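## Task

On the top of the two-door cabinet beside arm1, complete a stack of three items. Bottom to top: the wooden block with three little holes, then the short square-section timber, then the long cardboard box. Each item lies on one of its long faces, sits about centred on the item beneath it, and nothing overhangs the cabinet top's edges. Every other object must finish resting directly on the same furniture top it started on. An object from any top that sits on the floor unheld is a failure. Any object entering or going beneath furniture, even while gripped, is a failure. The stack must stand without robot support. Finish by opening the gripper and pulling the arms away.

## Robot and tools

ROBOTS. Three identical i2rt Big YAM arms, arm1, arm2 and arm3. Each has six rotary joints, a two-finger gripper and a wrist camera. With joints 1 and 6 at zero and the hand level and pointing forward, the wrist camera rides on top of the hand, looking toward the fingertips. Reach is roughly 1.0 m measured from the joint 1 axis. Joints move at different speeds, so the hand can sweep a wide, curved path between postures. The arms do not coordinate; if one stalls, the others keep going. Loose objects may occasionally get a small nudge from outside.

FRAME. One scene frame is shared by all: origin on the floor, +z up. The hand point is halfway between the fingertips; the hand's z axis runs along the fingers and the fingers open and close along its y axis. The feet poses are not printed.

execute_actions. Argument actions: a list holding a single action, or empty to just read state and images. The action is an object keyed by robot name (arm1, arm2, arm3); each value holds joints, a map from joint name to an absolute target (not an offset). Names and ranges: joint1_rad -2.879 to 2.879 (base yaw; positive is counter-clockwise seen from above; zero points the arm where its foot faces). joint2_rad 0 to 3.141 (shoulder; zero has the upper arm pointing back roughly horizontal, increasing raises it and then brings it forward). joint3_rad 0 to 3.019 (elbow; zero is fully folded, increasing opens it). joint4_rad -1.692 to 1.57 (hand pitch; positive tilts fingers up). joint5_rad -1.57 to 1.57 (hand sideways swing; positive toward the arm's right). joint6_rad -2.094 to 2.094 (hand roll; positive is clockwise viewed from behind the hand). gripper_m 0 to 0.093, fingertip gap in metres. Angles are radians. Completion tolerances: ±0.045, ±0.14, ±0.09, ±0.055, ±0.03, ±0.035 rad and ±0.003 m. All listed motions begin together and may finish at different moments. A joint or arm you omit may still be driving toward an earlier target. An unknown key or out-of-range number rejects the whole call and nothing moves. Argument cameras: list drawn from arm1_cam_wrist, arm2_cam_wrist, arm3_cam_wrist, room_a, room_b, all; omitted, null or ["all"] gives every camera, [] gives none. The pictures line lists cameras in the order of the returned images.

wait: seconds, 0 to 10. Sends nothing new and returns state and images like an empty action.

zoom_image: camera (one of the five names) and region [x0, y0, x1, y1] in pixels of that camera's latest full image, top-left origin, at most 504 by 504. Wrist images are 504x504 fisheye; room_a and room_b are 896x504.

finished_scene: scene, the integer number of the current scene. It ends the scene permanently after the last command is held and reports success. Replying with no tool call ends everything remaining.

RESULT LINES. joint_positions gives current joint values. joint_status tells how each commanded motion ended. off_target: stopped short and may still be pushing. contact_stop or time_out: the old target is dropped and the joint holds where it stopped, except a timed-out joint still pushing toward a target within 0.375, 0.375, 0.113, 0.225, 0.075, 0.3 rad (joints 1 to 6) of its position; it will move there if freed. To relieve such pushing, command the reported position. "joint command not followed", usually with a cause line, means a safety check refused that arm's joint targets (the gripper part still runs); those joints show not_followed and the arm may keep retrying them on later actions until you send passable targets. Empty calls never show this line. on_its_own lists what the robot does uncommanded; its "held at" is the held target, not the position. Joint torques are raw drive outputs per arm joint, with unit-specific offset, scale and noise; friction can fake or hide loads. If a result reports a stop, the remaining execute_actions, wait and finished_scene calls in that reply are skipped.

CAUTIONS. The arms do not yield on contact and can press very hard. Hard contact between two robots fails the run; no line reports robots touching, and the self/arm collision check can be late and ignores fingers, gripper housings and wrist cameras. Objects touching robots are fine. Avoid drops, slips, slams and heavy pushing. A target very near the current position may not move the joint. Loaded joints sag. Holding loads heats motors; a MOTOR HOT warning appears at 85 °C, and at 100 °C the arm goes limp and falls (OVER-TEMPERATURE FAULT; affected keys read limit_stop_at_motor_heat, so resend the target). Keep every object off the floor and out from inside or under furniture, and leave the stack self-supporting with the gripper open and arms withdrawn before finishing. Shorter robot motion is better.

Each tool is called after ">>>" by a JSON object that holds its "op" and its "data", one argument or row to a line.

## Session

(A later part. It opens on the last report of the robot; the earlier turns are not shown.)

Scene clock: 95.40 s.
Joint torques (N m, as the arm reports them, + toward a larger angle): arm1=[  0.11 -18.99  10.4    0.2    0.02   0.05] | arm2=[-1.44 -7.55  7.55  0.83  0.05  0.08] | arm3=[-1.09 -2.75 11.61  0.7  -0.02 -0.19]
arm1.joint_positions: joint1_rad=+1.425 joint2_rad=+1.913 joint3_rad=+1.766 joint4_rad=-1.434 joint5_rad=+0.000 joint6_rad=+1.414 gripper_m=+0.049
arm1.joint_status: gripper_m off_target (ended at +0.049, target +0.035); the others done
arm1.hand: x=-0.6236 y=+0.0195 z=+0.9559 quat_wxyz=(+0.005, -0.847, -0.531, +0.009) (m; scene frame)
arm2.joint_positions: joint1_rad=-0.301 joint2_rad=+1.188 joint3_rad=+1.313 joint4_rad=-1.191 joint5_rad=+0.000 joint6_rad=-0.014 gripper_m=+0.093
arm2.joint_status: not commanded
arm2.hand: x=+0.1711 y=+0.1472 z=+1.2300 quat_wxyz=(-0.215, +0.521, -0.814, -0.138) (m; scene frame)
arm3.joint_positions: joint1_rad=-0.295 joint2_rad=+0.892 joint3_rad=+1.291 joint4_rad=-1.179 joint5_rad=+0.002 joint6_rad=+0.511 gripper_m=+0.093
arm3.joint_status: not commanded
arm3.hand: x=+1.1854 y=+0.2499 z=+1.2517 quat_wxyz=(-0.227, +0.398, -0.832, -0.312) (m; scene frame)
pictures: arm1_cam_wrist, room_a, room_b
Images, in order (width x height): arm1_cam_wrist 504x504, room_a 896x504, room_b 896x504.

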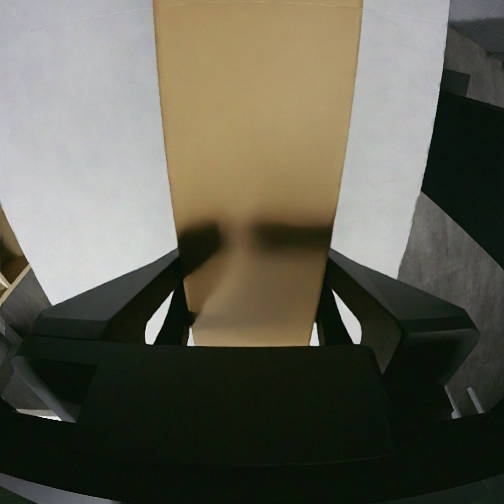

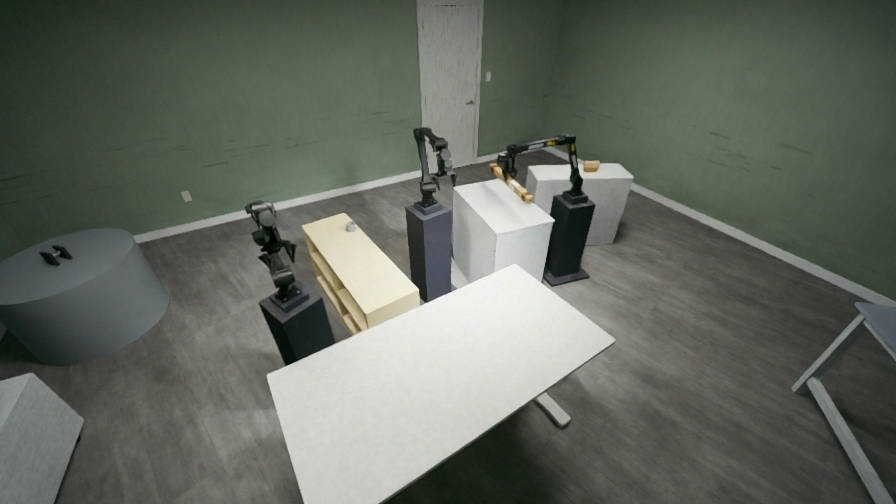

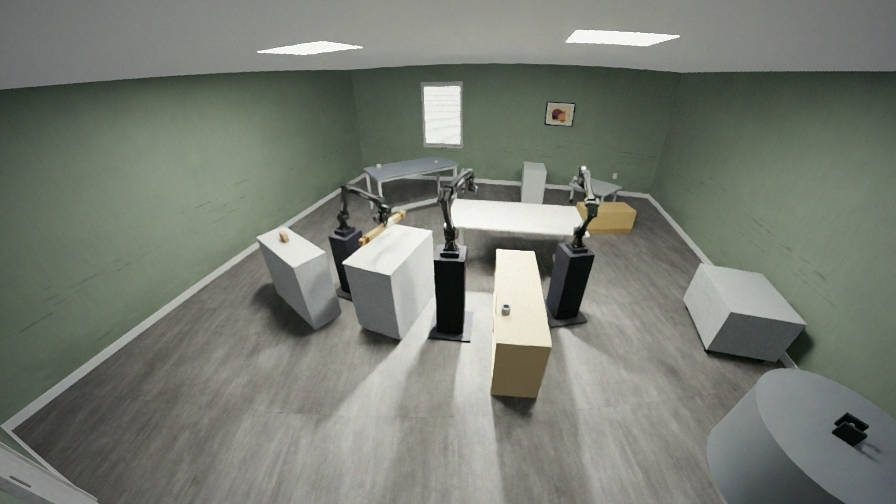

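>>> {"op": "execute_actions", "data": {
  "actions": [
    {"arm1":{"joints":{"joint1_rad":-0.85,"joint2_rad":1.99,"joint3_rad":2.03,"joint4_rad":-1.59,"joint6_rad":0.97,"gripper_m":0.035}}}
  ],
  "cameras": ["arm1_cam_wrist","room_b","room_a"]
}}

Scene clock: 99.10 s.
Joint torques (N m, as the arm reports them, + toward a larger angle): arm1=[  0.04 -21.47  12.88   0.14  -0.01  -0.21] | arm2=[-1.9  -7.51  7.59  0.91  0.06  0.09] | arm3=[-1.1  -2.7  11.62  0.7  -0.01 -0.19]
arm1.joint_positions: joint1_rad=-0.854 joint2_rad=+2.018 joint3_rad=+1.989 joint4_rad=-1.582 joint5_rad=+0.001 joint6_rad=+0.986 gripper_m=+0.049
arm1.joint_status: gripper_m off_target (ended at +0.049, target +0.035); the others done
arm1.hand: x=-1.7046 y=+0.2011 z=+0.9909 quat_wxyz=(+0.007, -0.934, +0.358, -0.012) (m; scene frame)
arm2.joint_positions: joint1_rad=-0.301 joint2_rad=+1.188 joint3_rad=+1.313 joint4_rad=-1.191 joint5_rad=+0.000 joint6_rad=-0.014 gripper_m=+0.093
arm2.joint_status: not commanded
arm2.hand: x=+0.1711 y=+0.1472 z=+1.2300 quat_wxyz=(-0.215, +0.521, -0.814, -0.138) (m; scene frame)
arm3.joint_positions: joint1_rad=-0.295 joint2_rad=+0.892 joint3_rad=+1.291 joint4_rad=-1.179 joint5_rad=+0.002 joint6_rad=+0.511 gripper_m=+0.093
arm3.joint_status: not commanded
arm3.hand: x=+1.1854 y=+0.2499 z=+1.2517 quat_wxyz=(-0.227, +0.398, -0.832, -0.312) (m; scene frame)
pictures: arm1_cam_wrist, room_a, room_b
Images, in order (width x height): arm1_cam_wrist 504x504, room_a 896x504, room_b 896x504.

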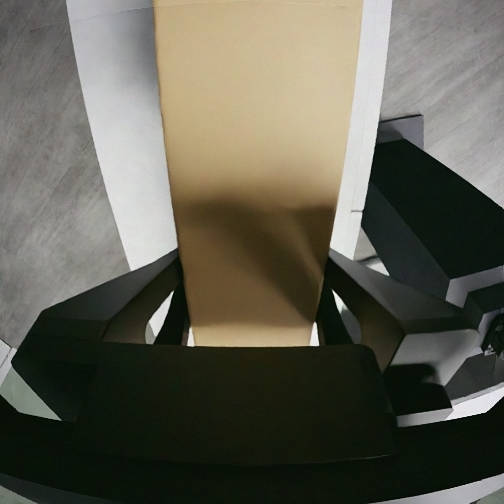

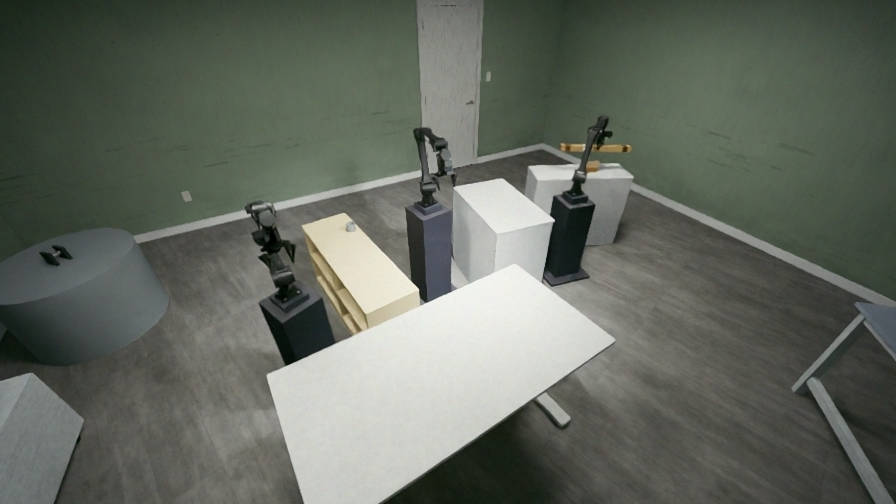

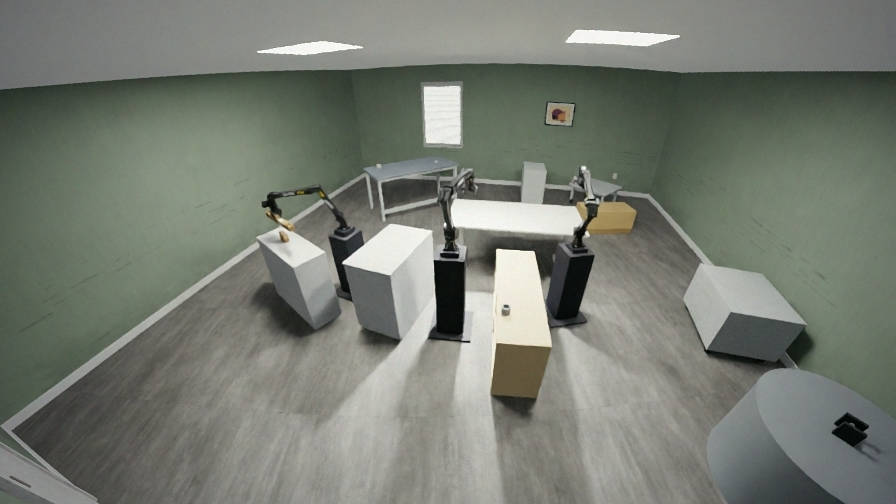

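>>> {"op": "zoom_image", "data": {
  "camera": "room_a",
  "region": [520, 110, 660, 210]
}}

>>> {"op": "zoom_image", "data": {
  "camera": "room_b",
  "region": [240, 180, 350, 270]
}}

Region (520, 110, 660, 210) of room_a's 896x504 image, scaled by 3.600, with more detail than that image has; it fills the top 360 rows of this view, and the rest is white.

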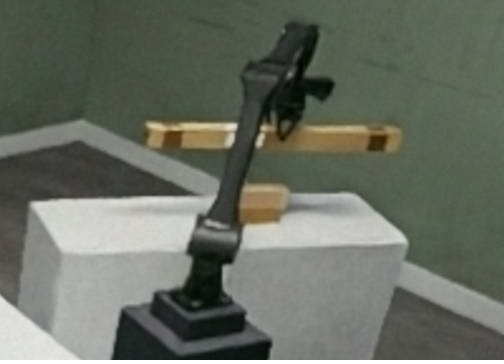

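Region (240, 180, 350, 270) of room_b's 896x504 image, scaled by 4.582, with more detail than that image has; it fills the top 412 rows of this view, and the rest is white.

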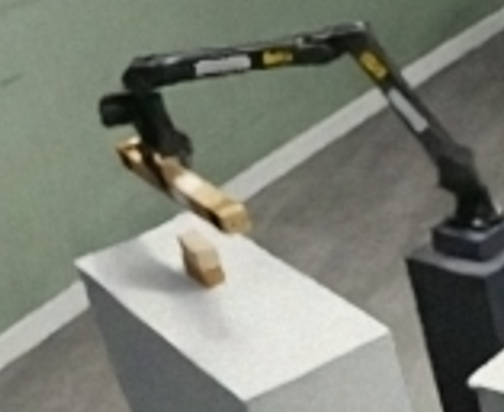

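>>> {"op": "execute_actions", "data": {
  "actions": [
    {"arm1":{"joints":{"joint3_rad":1.79,"joint4_rad":-1.335,"gripper_m":0.035}}}
  ],
  "cameras": ["arm1_cam_wrist","room_b","room_a"]
}}

>>> {"op": "zoom_image", "data": {
  "camera": "room_a",
  "region": [520, 110, 660, 210]
}}

>>> {"op": "zoom_image", "data": {
  "camera": "room_b",
  "region": [240, 190, 340, 270]
}}

Scene clock: 106.27 s.
Joint torques (N m, as the arm reports them, + toward a larger angle): arm1=[ -0.01 -19.91   9.64   1.15  -0.02  -0.22] | arm2=[-1.63 -7.3   7.64  0.94  0.04  0.09] | arm3=[-1.09 -2.69 11.61  0.69 -0.01 -0.19]
arm1.joint_positions: joint1_rad=-0.854 joint2_rad=+2.006 joint3_rad=+1.784 joint4_rad=-1.345 joint5_rad=+0.001 joint6_rad=+0.986 gripper_m=+0.049
arm1.joint_status: gripper_m off_target (ended at +0.049, target +0.035); the others done
arm1.hand: x=-1.7036 y=+0.2012 z=+0.9206 quat_wxyz=(-0.006, -0.934, +0.358, +0.006) (m; scene frame)
arm2.joint_positions: joint1_rad=-0.301 joint2_rad=+1.188 joint3_rad=+1.313 joint4_rad=-1.191 joint5_rad=+0.000 joint6_rad=-0.014 gripper_m=+0.093
arm2.joint_status: not commanded
arm2.hand: x=+0.1711 y=+0.1472 z=+1.2300 quat_wxyz=(-0.215, +0.521, -0.814, -0.138) (m; scene frame)
arm3.joint_positions: joint1_rad=-0.295 joint2_rad=+0.892 joint3_rad=+1.291 joint4_rad=-1.179 joint5_rad=+0.002 joint6_rad=+0.511 gripper_m=+0.093
arm3.joint_status: not commanded
arm3.hand: x=+1.1854 y=+0.2499 z=+1.2517 quat_wxyz=(-0.227, +0.398, -0.832, -0.312) (m; scene frame)
pictures: arm1_cam_wrist, room_a, room_b
Images, in order (width x height): arm1_cam_wrist 504x504, room_a 896x504, room_b 896x504.

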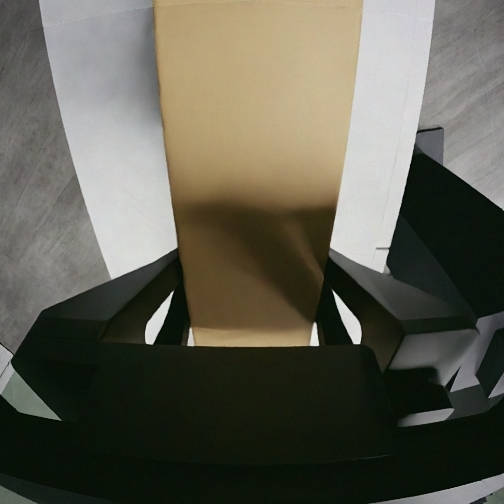

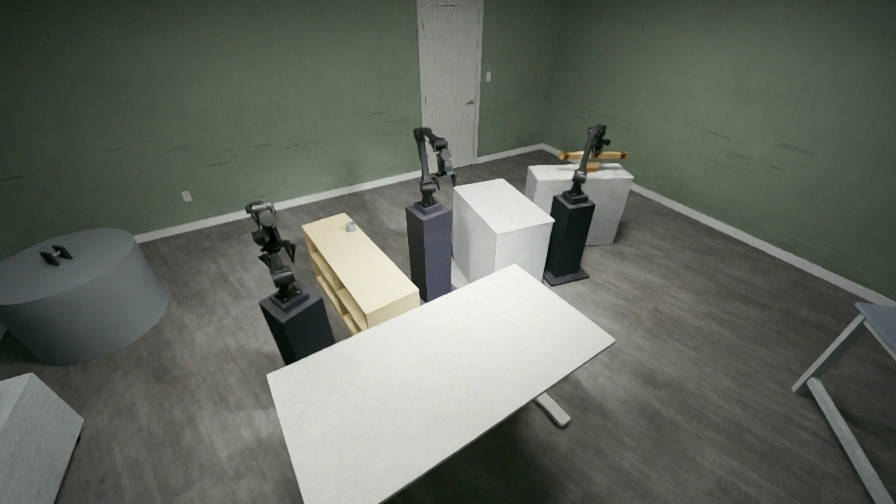

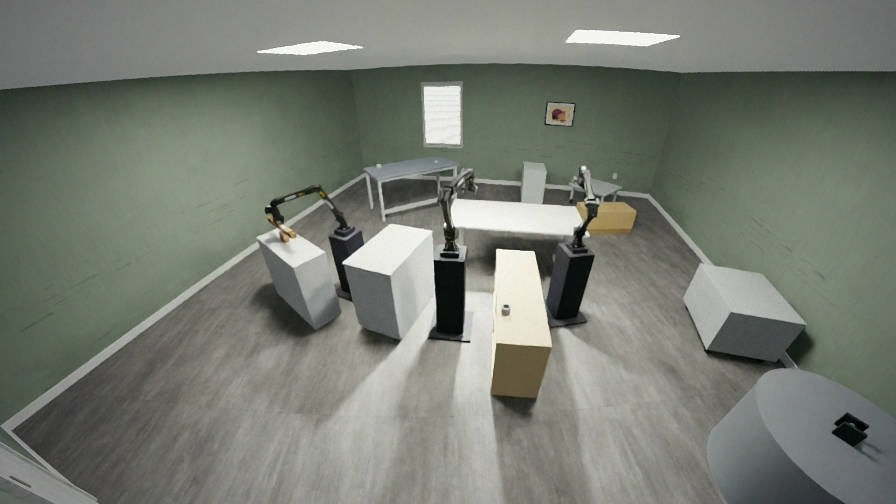

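Region (520, 110, 660, 210) of room_a's 896x504 image, scaled by 3.600, with more detail than that image has; it fills the top 360 rows of this view, and the rest is white.

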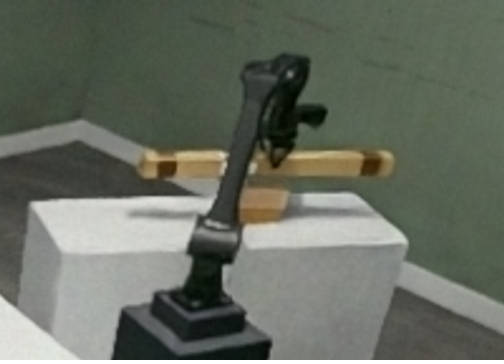

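Region (240, 190, 340, 270) of room_b's 896x504 image, scaled by 5.040, with more detail than that image has; it fills the top 403 rows of this view, and the rest is white.

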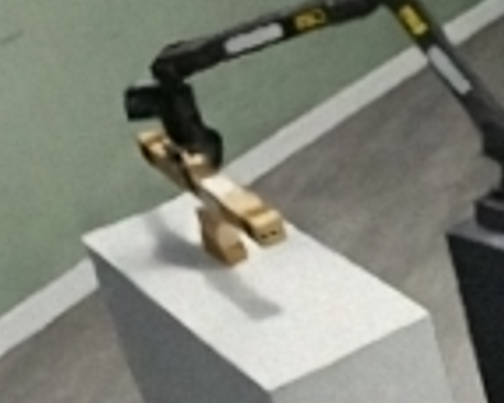

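>>> {"op": "execute_actions", "data": {
  "actions": [
    {"arm1":{"joints":{"joint1_rad":-0.822,"gripper_m":0.035}}}
  ],
  "cameras": ["arm1_cam_wrist","room_b","room_a"]
}}

Scene clock: 109.47 s.
Joint torques (N m, as the arm reports them, + toward a larger angle): arm1=[ -0.44 -20.11   9.62   1.08  -0.03  -0.22] | arm2=[-2.01 -7.68  7.56  0.84  0.06  0.09] | arm3=[-1.12 -2.75 11.63  0.69 -0.02 -0.19]
arm1.joint_positions: joint1_rad=-0.824 joint2_rad=+2.006 joint3_rad=+1.784 joint4_rad=-1.345 joint5_rad=+0.001 joint6_rad=+0.986 gripper_m=+0.049
arm1.joint_status: gripper_m off_target (ended at +0.049, target +0.035); the others done
arm1.hand: x=-1.6986 y=+0.1833 z=+0.9207 quat_wxyz=(-0.006, -0.939, +0.344, +0.007) (m; scene frame)
arm2.joint_positions: joint1_rad=-0.301 joint2_rad=+1.188 joint3_rad=+1.313 joint4_rad=-1.191 joint5_rad=+0.000 joint6_rad=-0.014 gripper_m=+0.093
arm2.joint_status: not commanded
arm2.hand: x=+0.1711 y=+0.1472 z=+1.2300 quat_wxyz=(-0.215, +0.521, -0.814, -0.138) (m; scene frame)
arm3.joint_positions: joint1_rad=-0.295 joint2_rad=+0.892 joint3_rad=+1.291 joint4_rad=-1.179 joint5_rad=+0.002 joint6_rad=+0.511 gripper_m=+0.093
arm3.joint_status: not commanded
arm3.hand: x=+1.1854 y=+0.2499 z=+1.2517 quat_wxyz=(-0.227, +0.398, -0.832, -0.312) (m; scene frame)
pictures: arm1_cam_wrist, room_a, room_b
Images, in order (width x height): arm1_cam_wrist 504x504, room_a 896x504, room_b 896x504.

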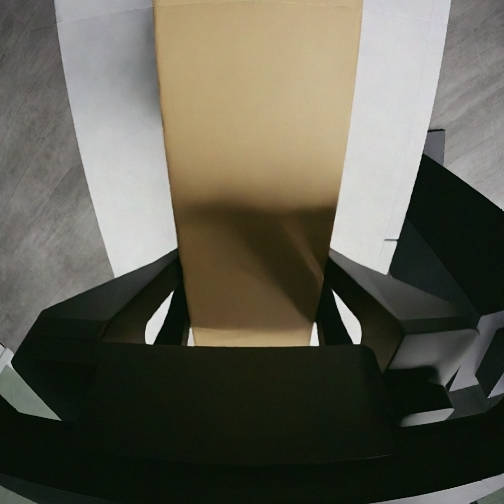

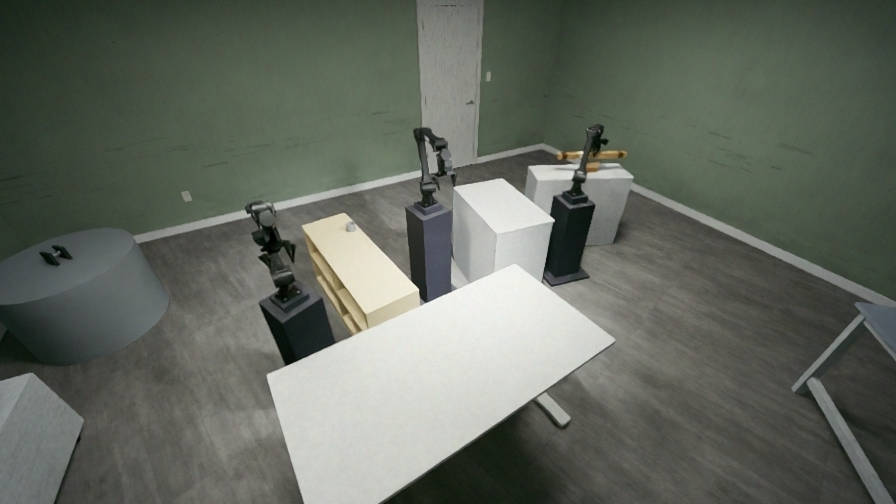

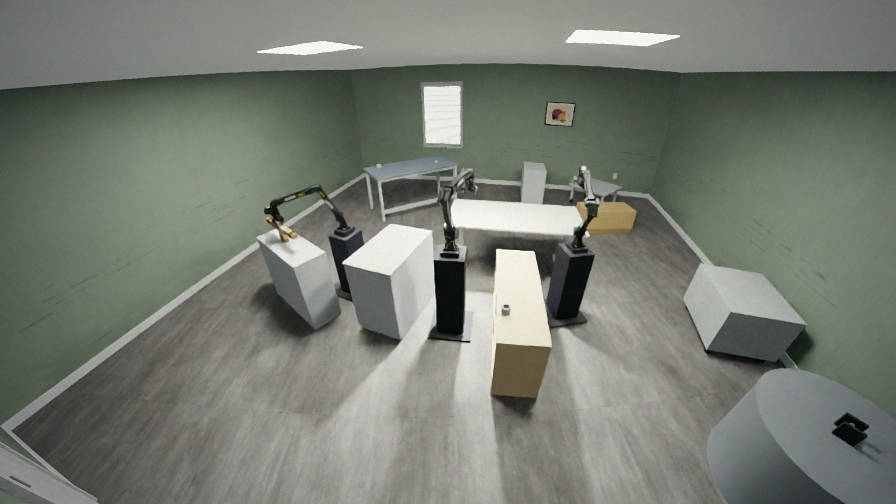

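>>> {"op": "execute_actions", "data": {
  "actions": [
    {"arm1":{"joints":{"joint3_rad":1.735,"joint4_rad":-1.285,"gripper_m":0.035}}}
  ],
  "cameras": ["room_b","room_a"]
}}

>>> {"op": "zoom_image", "data": {
  "camera": "room_a",
  "region": [520, 110, 660, 210]
}}

>>> {"op": "zoom_image", "data": {
  "camera": "room_b",
  "region": [250, 200, 320, 260]
}}

Scene clock: 110.97 s.
Joint torques (N m, as the arm reports them, + toward a larger angle): arm1=[ -0.18 -19.91   9.35   1.06  -0.02  -0.21] | arm2=[-1.89 -8.    7.64  0.87  0.04  0.1 ] | arm3=[-1.11 -2.73 11.62  0.71 -0.01 -0.19]
arm1.joint_positions: joint1_rad=-0.824 joint2_rad=+2.004 joint3_rad=+1.731 joint4_rad=-1.295 joint5_rad=+0.001 joint6_rad=+0.986 gripper_m=+0.049
arm1.joint_status: gripper_m off_target (ended at +0.049, target +0.035); the others done
arm1.hand: x=-1.6935 y=+0.1847 z=+0.9022 quat_wxyz=(-0.006, -0.939, +0.344, +0.006) (m; scene frame)
arm2.joint_positions: joint1_rad=-0.301 joint2_rad=+1.188 joint3_rad=+1.313 joint4_rad=-1.191 joint5_rad=+0.000 joint6_rad=-0.014 gripper_m=+0.093
arm2.joint_status: not commanded
arm2.hand: x=+0.1711 y=+0.1472 z=+1.2300 quat_wxyz=(-0.215, +0.521, -0.814, -0.138) (m; scene frame)
arm3.joint_positions: joint1_rad=-0.295 joint2_rad=+0.892 joint3_rad=+1.291 joint4_rad=-1.179 joint5_rad=+0.002 joint6_rad=+0.511 gripper_m=+0.093
arm3.joint_status: not commanded
arm3.hand: x=+1.1854 y=+0.2499 z=+1.2517 quat_wxyz=(-0.227, +0.398, -0.832, -0.312) (m; scene frame)
pictures: room_a, room_b
Images, in order (width x height): room_a 896x504, room_b 896x504.

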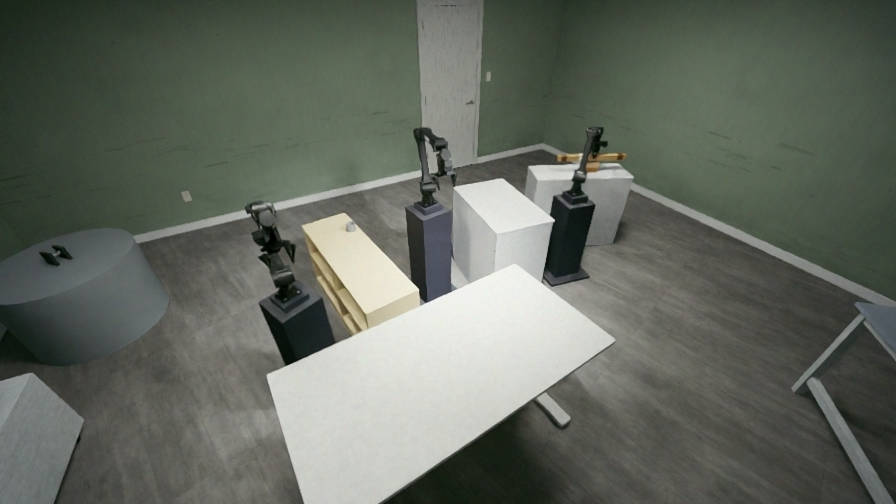

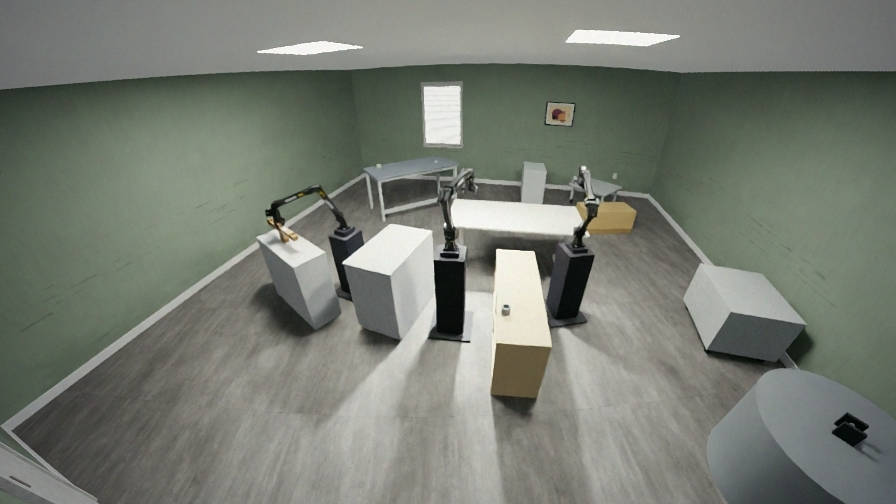

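Region (520, 110, 660, 210) of room_a's 896x504 image, scaled by 3.600, with more detail than that image has; it fills the top 360 rows of this view, and the rest is white.

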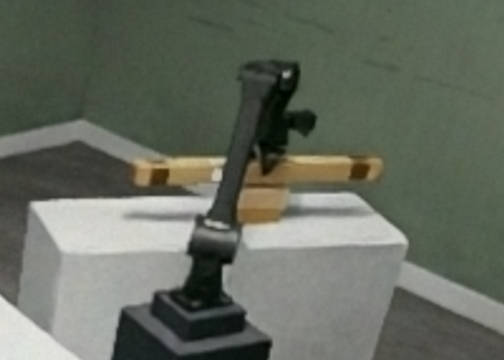

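Region (250, 200, 320, 260) of room_b's 896x504 image, scaled by 7.200, with more detail than that image has; it fills the top 432 rows of this view, and the rest is white.

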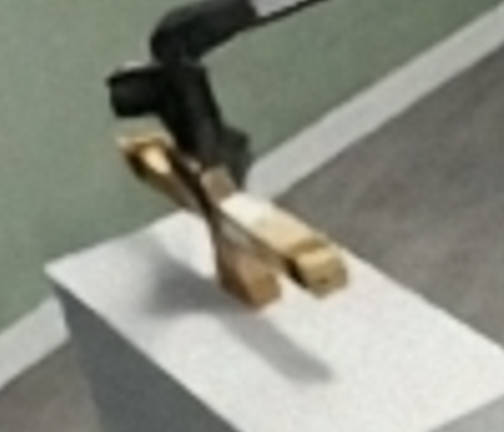

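>>> {"op": "execute_actions", "data": {
  "actions": [
    {"arm1":{"joints":{"joint3_rad":1.70,"joint4_rad":-1.255,"gripper_m":0.035}}}
  ],
  "cameras": ["arm1_cam_wrist","room_b","room_a"]
}}

>>> {"op": "zoom_image", "data": {
  "camera": "room_a",
  "region": [540, 130, 650, 200]
}}

Scene clock: 111.80 s.
Joint torques (N m, as the arm reports them, + toward a larger angle): arm1=[ -0.19 -19.47   9.12   1.07  -0.03  -0.22] | arm2=[-1.5  -7.07  7.62  0.94  0.05  0.07] | arm3=[-1.15 -2.68 11.62  0.71 -0.02 -0.2 ]
arm1.joint_positions: joint1_rad=-0.824 joint2_rad=+2.003 joint3_rad=+1.698 joint4_rad=-1.265 joint5_rad=+0.001 joint6_rad=+0.986 gripper_m=+0.049
arm1.joint_status: gripper_m off_target (ended at +0.049, target +0.035); the others done
arm1.hand: x=-1.6895 y=+0.1859 z=+0.8903 quat_wxyz=(-0.005, -0.939, +0.344, +0.005) (m; scene frame)
arm2.joint_positions: joint1_rad=-0.301 joint2_rad=+1.188 joint3_rad=+1.313 joint4_rad=-1.191 joint5_rad=+0.000 joint6_rad=-0.014 gripper_m=+0.093
arm2.joint_status: not commanded
arm2.hand: x=+0.1711 y=+0.1472 z=+1.2300 quat_wxyz=(-0.215, +0.521, -0.814, -0.138) (m; scene frame)
arm3.joint_positions: joint1_rad=-0.295 joint2_rad=+0.892 joint3_rad=+1.291 joint4_rad=-1.179 joint5_rad=+0.002 joint6_rad=+0.511 gripper_m=+0.093
arm3.joint_status: not commanded
arm3.hand: x=+1.1854 y=+0.2499 z=+1.2517 quat_wxyz=(-0.227, +0.398, -0.832, -0.312) (m; scene frame)
pictures: arm1_cam_wrist, room_a, room_b
Images, in order (width x height): arm1_cam_wrist 504x504, room_a 896x504, room_b 896x504.

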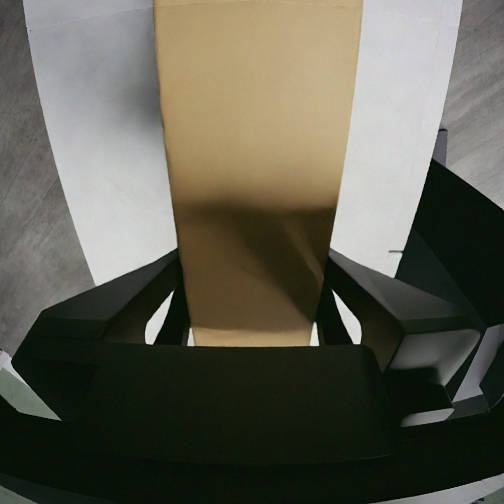

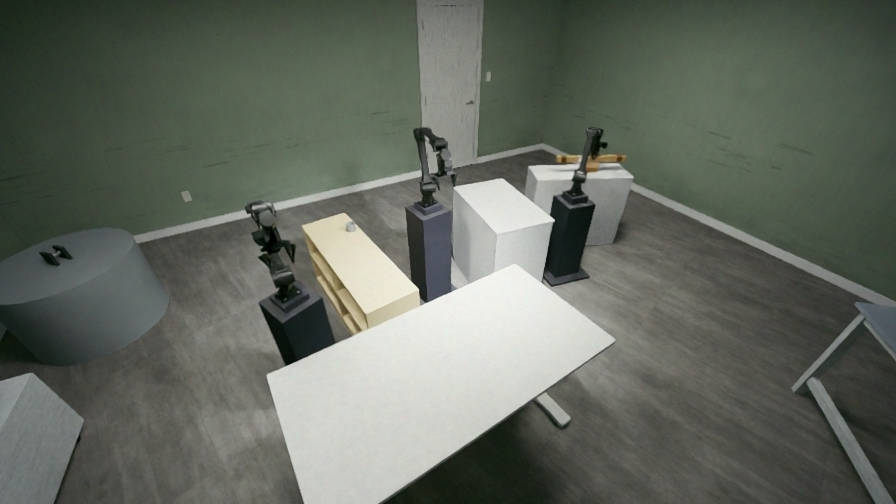

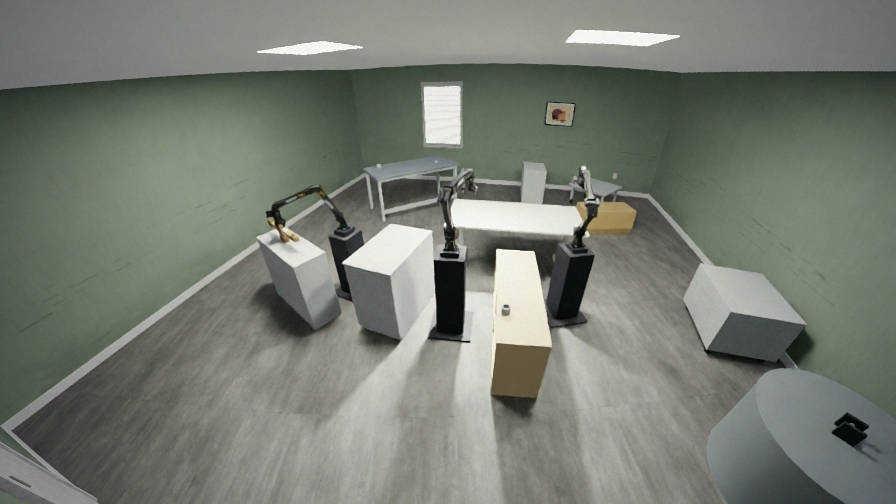

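Region (540, 130, 650, 200) of room_a's 896x504 image, scaled by 4.582, with more detail than that image has; it fills the top 321 rows of this view, and the rest is white.

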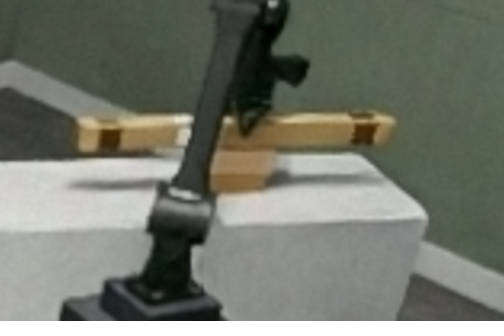

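>>> {"op": "execute_actions", "data": {
  "actions": [
    {"arm1":{"joints":{"joint2_rad":2.03,"joint4_rad":-1.235,"gripper_m":0.035}}}
  ],
  "cameras": ["room_a"]
}}

>>> {"op": "zoom_image", "data": {
  "camera": "room_a",
  "region": [540, 130, 650, 200]
}}

Scene clock: 112.90 s.
Joint torques (N m, as the arm reports them, + toward a larger angle): arm1=[ -0.16 -17.63   9.05   1.02  -0.03  -0.21] | arm2=[-1.64 -7.28  7.61  0.93  0.05  0.08] | arm3=[-1.12 -2.75 11.61  0.7  -0.02 -0.19]
arm1.joint_positions: joint1_rad=-0.824 joint2_rad=+2.019 joint3_rad=+1.698 joint4_rad=-1.243 joint5_rad=+0.001 joint6_rad=+0.986 gripper_m=+0.049
arm1.joint_status: gripper_m off_target (ended at +0.049, target +0.035); the others done
arm1.hand: x=-1.6939 y=+0.1846 z=+0.8814 quat_wxyz=(-0.007, -0.939, +0.344, +0.008) (m; scene frame)
arm2.joint_positions: joint1_rad=-0.301 joint2_rad=+1.188 joint3_rad=+1.313 joint4_rad=-1.191 joint5_rad=+0.000 joint6_rad=-0.014 gripper_m=+0.093
arm2.joint_status: not commanded
arm2.hand: x=+0.1711 y=+0.1472 z=+1.2300 quat_wxyz=(-0.215, +0.521, -0.814, -0.138) (m; scene frame)
arm3.joint_positions: joint1_rad=-0.295 joint2_rad=+0.892 joint3_rad=+1.291 joint4_rad=-1.179 joint5_rad=+0.002 joint6_rad=+0.511 gripper_m=+0.093
arm3.joint_status: not commanded
arm3.hand: x=+1.1854 y=+0.2499 z=+1.2517 quat_wxyz=(-0.227, +0.398, -0.832, -0.312) (m; scene frame)
pictures: room_a
Images, in order (width x height): room_a 896x504.

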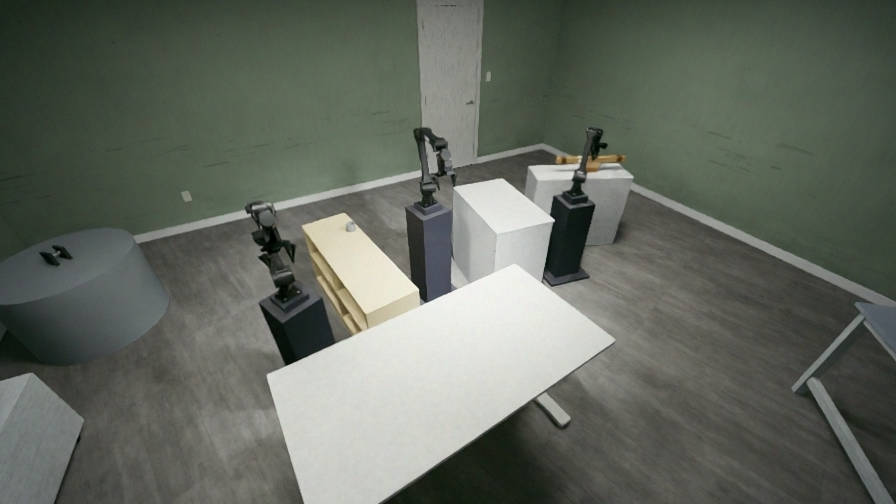

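Region (540, 130, 650, 200) of room_a's 896x504 image, scaled by 4.582, with more detail than that image has; it fills the top 321 rows of this view, and the rest is white.

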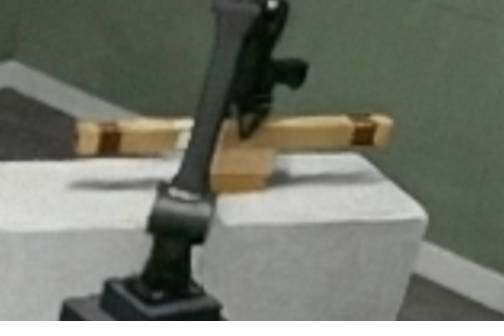

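>>> {"op": "execute_actions", "data": {
  "actions": [
    {"arm1":{"joints":{"joint2_rad":2.05,"joint4_rad":-1.225,"gripper_m":0.035}}}
  ],
  "cameras": ["room_a","room_b"]
}}

>>> {"op": "zoom_image", "data": {
  "camera": "room_a",
  "region": [540, 130, 650, 200]
}}

Scene clock: 113.57 s.
Joint torques (N m, as the arm reports them, + toward a larger angle): arm1=[ -0.21 -15.89   9.05   1.48  -0.03  -0.21] | arm2=[-1.85 -7.5   7.59  0.87  0.06  0.09] | arm3=[-1.08 -2.69 11.62  0.7  -0.02 -0.2 ]
arm1.joint_positions: joint1_rad=-0.824 joint2_rad=+2.019 joint3_rad=+1.698 joint4_rad=-1.243 joint5_rad=+0.001 joint6_rad=+0.986 gripper_m=+0.049
arm1.joint_status: gripper_m off_target (ended at +0.049, target +0.035); the others done
arm1.hand: x=-1.6940 y=+0.1845 z=+0.8814 quat_wxyz=(-0.007, -0.939, +0.344, +0.008) (m; scene frame)
arm2.joint_positions: joint1_rad=-0.301 joint2_rad=+1.188 joint3_rad=+1.313 joint4_rad=-1.191 joint5_rad=+0.000 joint6_rad=-0.014 gripper_m=+0.093
arm2.joint_status: not commanded
arm2.hand: x=+0.1711 y=+0.1472 z=+1.2300 quat_wxyz=(-0.215, +0.521, -0.814, -0.138) (m; scene frame)
arm3.joint_positions: joint1_rad=-0.295 joint2_rad=+0.892 joint3_rad=+1.291 joint4_rad=-1.179 joint5_rad=+0.002 joint6_rad=+0.511 gripper_m=+0.093
arm3.joint_status: not commanded
arm3.hand: x=+1.1854 y=+0.2499 z=+1.2517 quat_wxyz=(-0.227, +0.398, -0.832, -0.312) (m; scene frame)
pictures: room_a, room_b
Images, in order (width x height): room_a 896x504, room_b 896x504.

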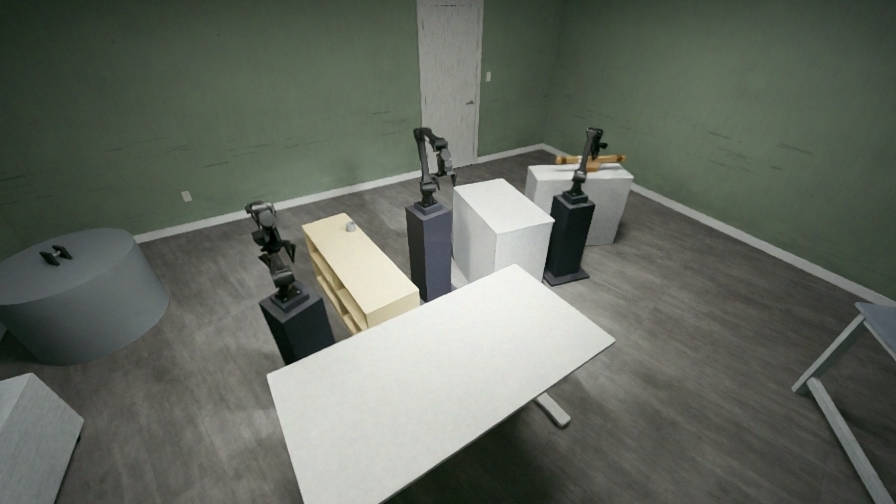

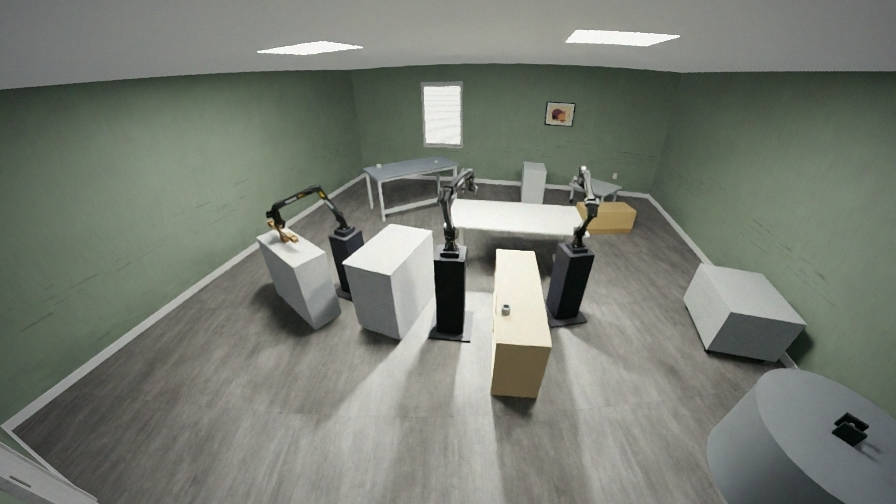

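Region (540, 130, 650, 200) of room_a's 896x504 image, scaled by 4.582, with more detail than that image has; it fills the top 321 rows of this view, and the rest is white.

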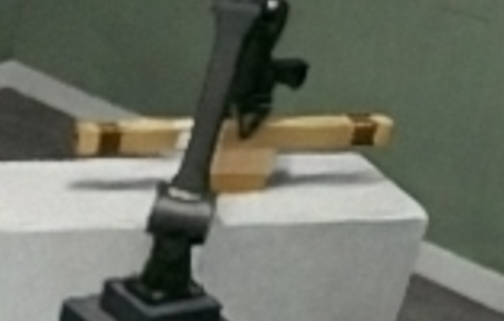

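>>> {"op": "zoom_image", "data": {
  "camera": "room_b",
  "region": [250, 200, 320, 260]
}}

>>> {"op": "execute_actions", "data": {
  "actions": [
    {"arm1":{"joints":{"joint2_rad":2.02,"joint4_rad":-1.243,"gripper_m":0.093}}}
  ],
  "cameras": ["arm1_cam_wrist","room_a","room_b"]
}}

Region (250, 200, 320, 260) of room_b's 896x504 image, scaled by 7.200, with more detail than that image has; it fills the top 432 rows of this view, and the rest is white.

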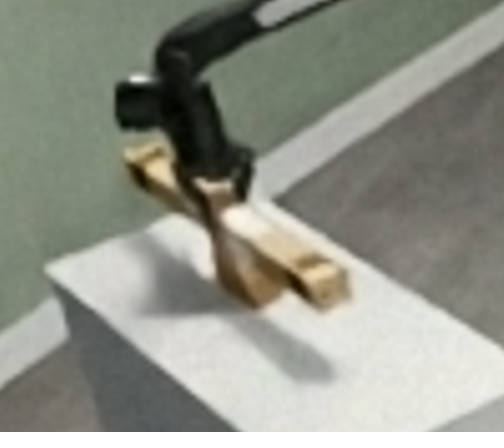

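Scene clock: 114.47 s.
Joint torques (N m, as the arm reports them, + toward a larger angle): arm1=[ -0.14 -18.95   9.06   0.61  -0.03  -0.21] | arm2=[-1.61 -7.57  7.59  0.88  0.04  0.07] | arm3=[-1.11 -2.71 11.62  0.71 -0.02 -0.2 ]
arm1.joint_positions: joint1_rad=-0.824 joint2_rad=+2.020 joint3_rad=+1.698 joint4_rad=-1.243 joint5_rad=+0.001 joint6_rad=+0.986 gripper_m=+0.093
arm1.joint_status: all done
arm1.hand: x=-1.6940 y=+0.1845 z=+0.8807 quat_wxyz=(-0.006, -0.939, +0.344, +0.007) (m; scene frame)
arm2.joint_positions: joint1_rad=-0.301 joint2_rad=+1.188 joint3_rad=+1.313 joint4_rad=-1.191 joint5_rad=+0.000 joint6_rad=-0.014 gripper_m=+0.093
arm2.joint_status: not commanded
arm2.hand: x=+0.1711 y=+0.1472 z=+1.2300 quat_wxyz=(-0.215, +0.521, -0.814, -0.138) (m; scene frame)
arm3.joint_positions: joint1_rad=-0.295 joint2_rad=+0.892 joint3_rad=+1.291 joint4_rad=-1.179 joint5_rad=+0.002 joint6_rad=+0.511 gripper_m=+0.093
arm3.joint_status: not commanded
arm3.hand: x=+1.1854 y=+0.2499 z=+1.2517 quat_wxyz=(-0.227, +0.398, -0.832, -0.312) (m; scene frame)
pictures: arm1_cam_wrist, room_a, room_b
Images, in order (width x height): arm1_cam_wrist 504x504, room_a 896x504, room_b 896x504.

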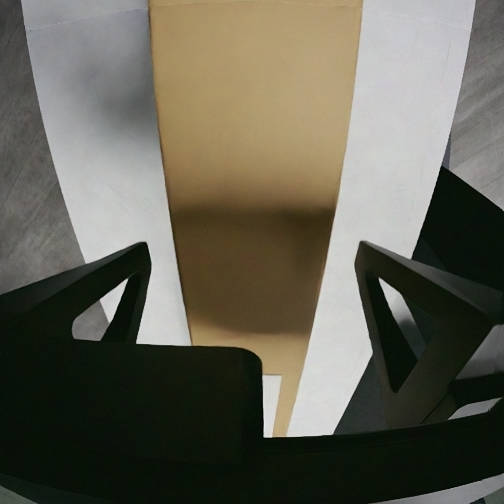

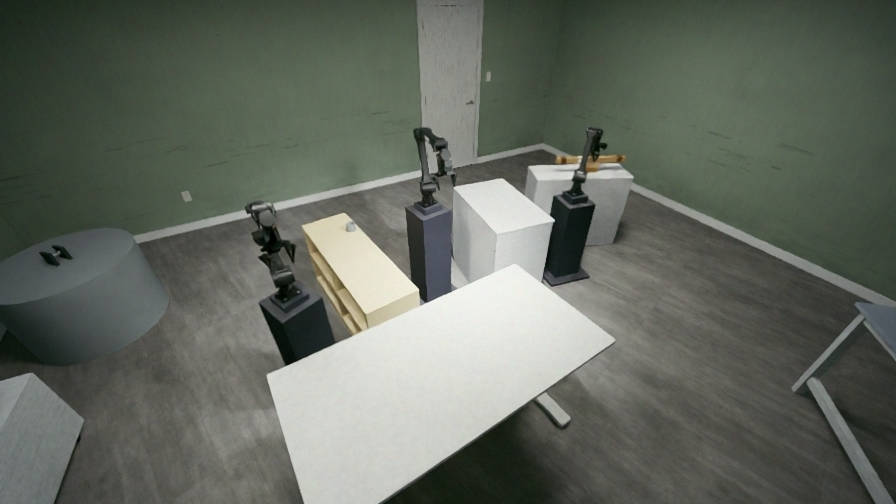

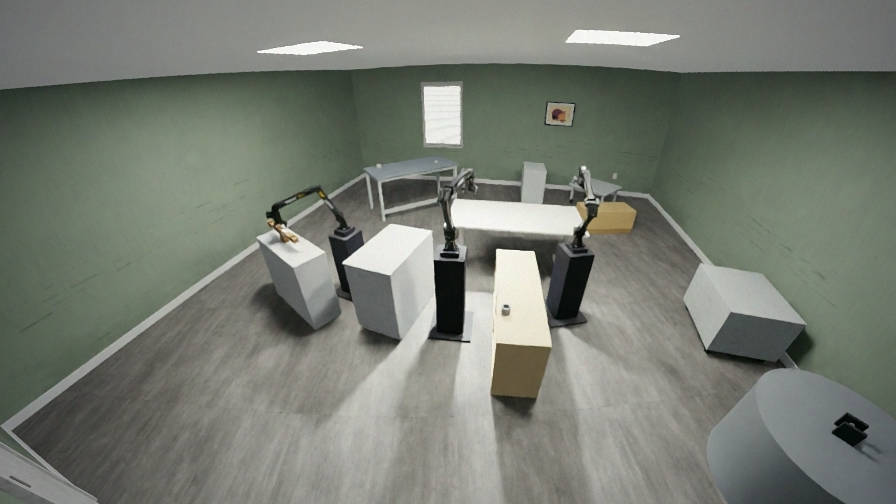

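Released; the box stays. Lift up.

>>> {"op": "execute_actions", "data": {
  "actions": [
    {"arm1":{"joints":{"joint2_rad":1.75,"joint4_rad":-1.51}}}
  ],
  "cameras": ["arm1_cam_wrist","room_a","room_b"]
}}

>>> {"op": "zoom_image", "data": {
  "camera": "room_a",
  "region": [520, 110, 660, 210]
}}

>>> {"op": "zoom_image", "data": {
  "camera": "room_b",
  "region": [250, 200, 320, 260]
}}

Scene clock: 116.20 s.
Joint torques (N m, as the arm reports them, + toward a larger angle): arm1=[ -0.21 -15.55  10.22   0.34  -0.03  -0.21] | arm2=[-1.79 -7.55  7.63  0.83  0.05  0.08] | arm3=[-1.12 -2.7  11.61  0.7  -0.02 -0.2 ]
arm1.joint_positions: joint1_rad=-0.824 joint2_rad=+1.759 joint3_rad=+1.689 joint4_rad=-1.505 joint5_rad=+0.001 joint6_rad=+0.986 gripper_m=+0.093
arm1.joint_status: all done
arm1.hand: x=-1.6234 y=+0.2055 z=+1.0218 quat_wxyz=(-0.004, -0.939, +0.344, +0.004) (m; scene frame)
arm2.joint_positions: joint1_rad=-0.301 joint2_rad=+1.188 joint3_rad=+1.313 joint4_rad=-1.191 joint5_rad=+0.000 joint6_rad=-0.014 gripper_m=+0.093
arm2.joint_status: not commanded
arm2.hand: x=+0.1711 y=+0.1472 z=+1.2300 quat_wxyz=(-0.215, +0.521, -0.814, -0.138) (m; scene frame)
arm3.joint_positions: joint1_rad=-0.295 joint2_rad=+0.892 joint3_rad=+1.291 joint4_rad=-1.179 joint5_rad=+0.002 joint6_rad=+0.511 gripper_m=+0.093
arm3.joint_status: not commanded
arm3.hand: x=+1.1854 y=+0.2499 z=+1.2517 quat_wxyz=(-0.227, +0.398, -0.832, -0.312) (m; scene frame)
pictures: arm1_cam_wrist, room_a, room_b
Images, in order (width x height): arm1_cam_wrist 504x504, room_a 896x504, room_b 896x504.

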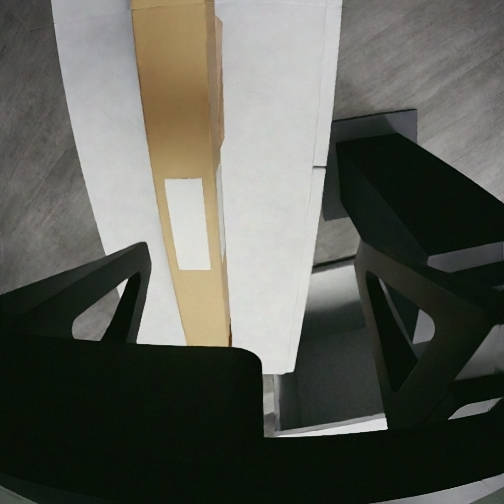

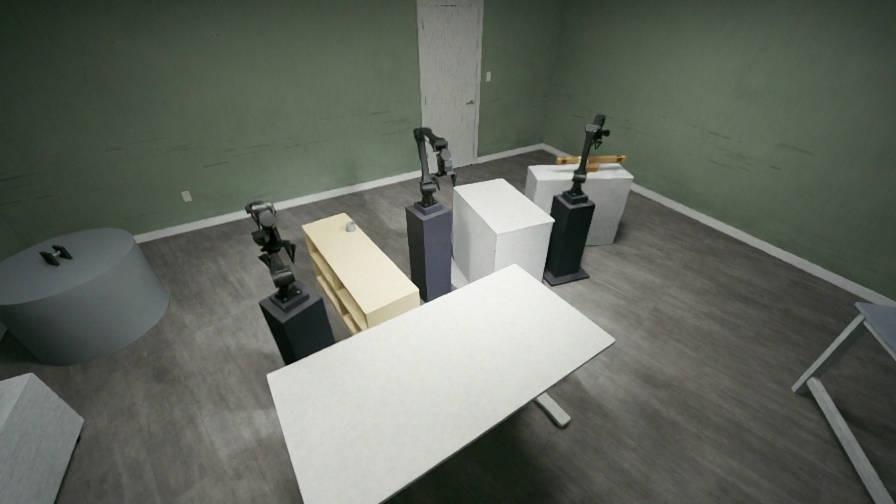

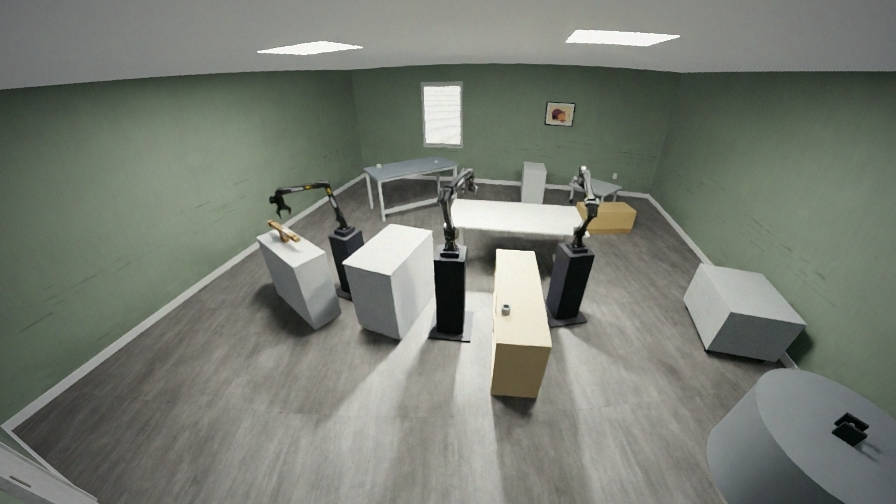

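Region (520, 110, 660, 210) of room_a's 896x504 image, scaled by 3.600, with more detail than that image has; it fills the top 360 rows of this view, and the rest is white.

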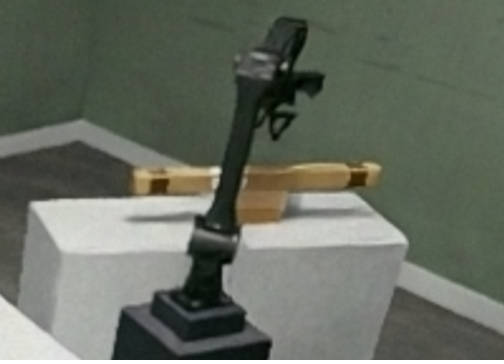

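Region (250, 200, 320, 260) of room_b's 896x504 image, scaled by 7.200, with more detail than that image has; it fills the top 432 rows of this view, and the rest is white.

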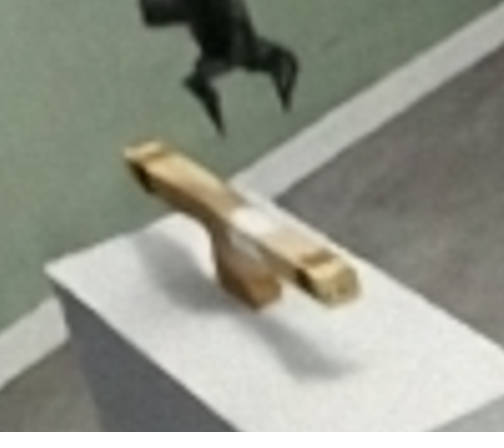

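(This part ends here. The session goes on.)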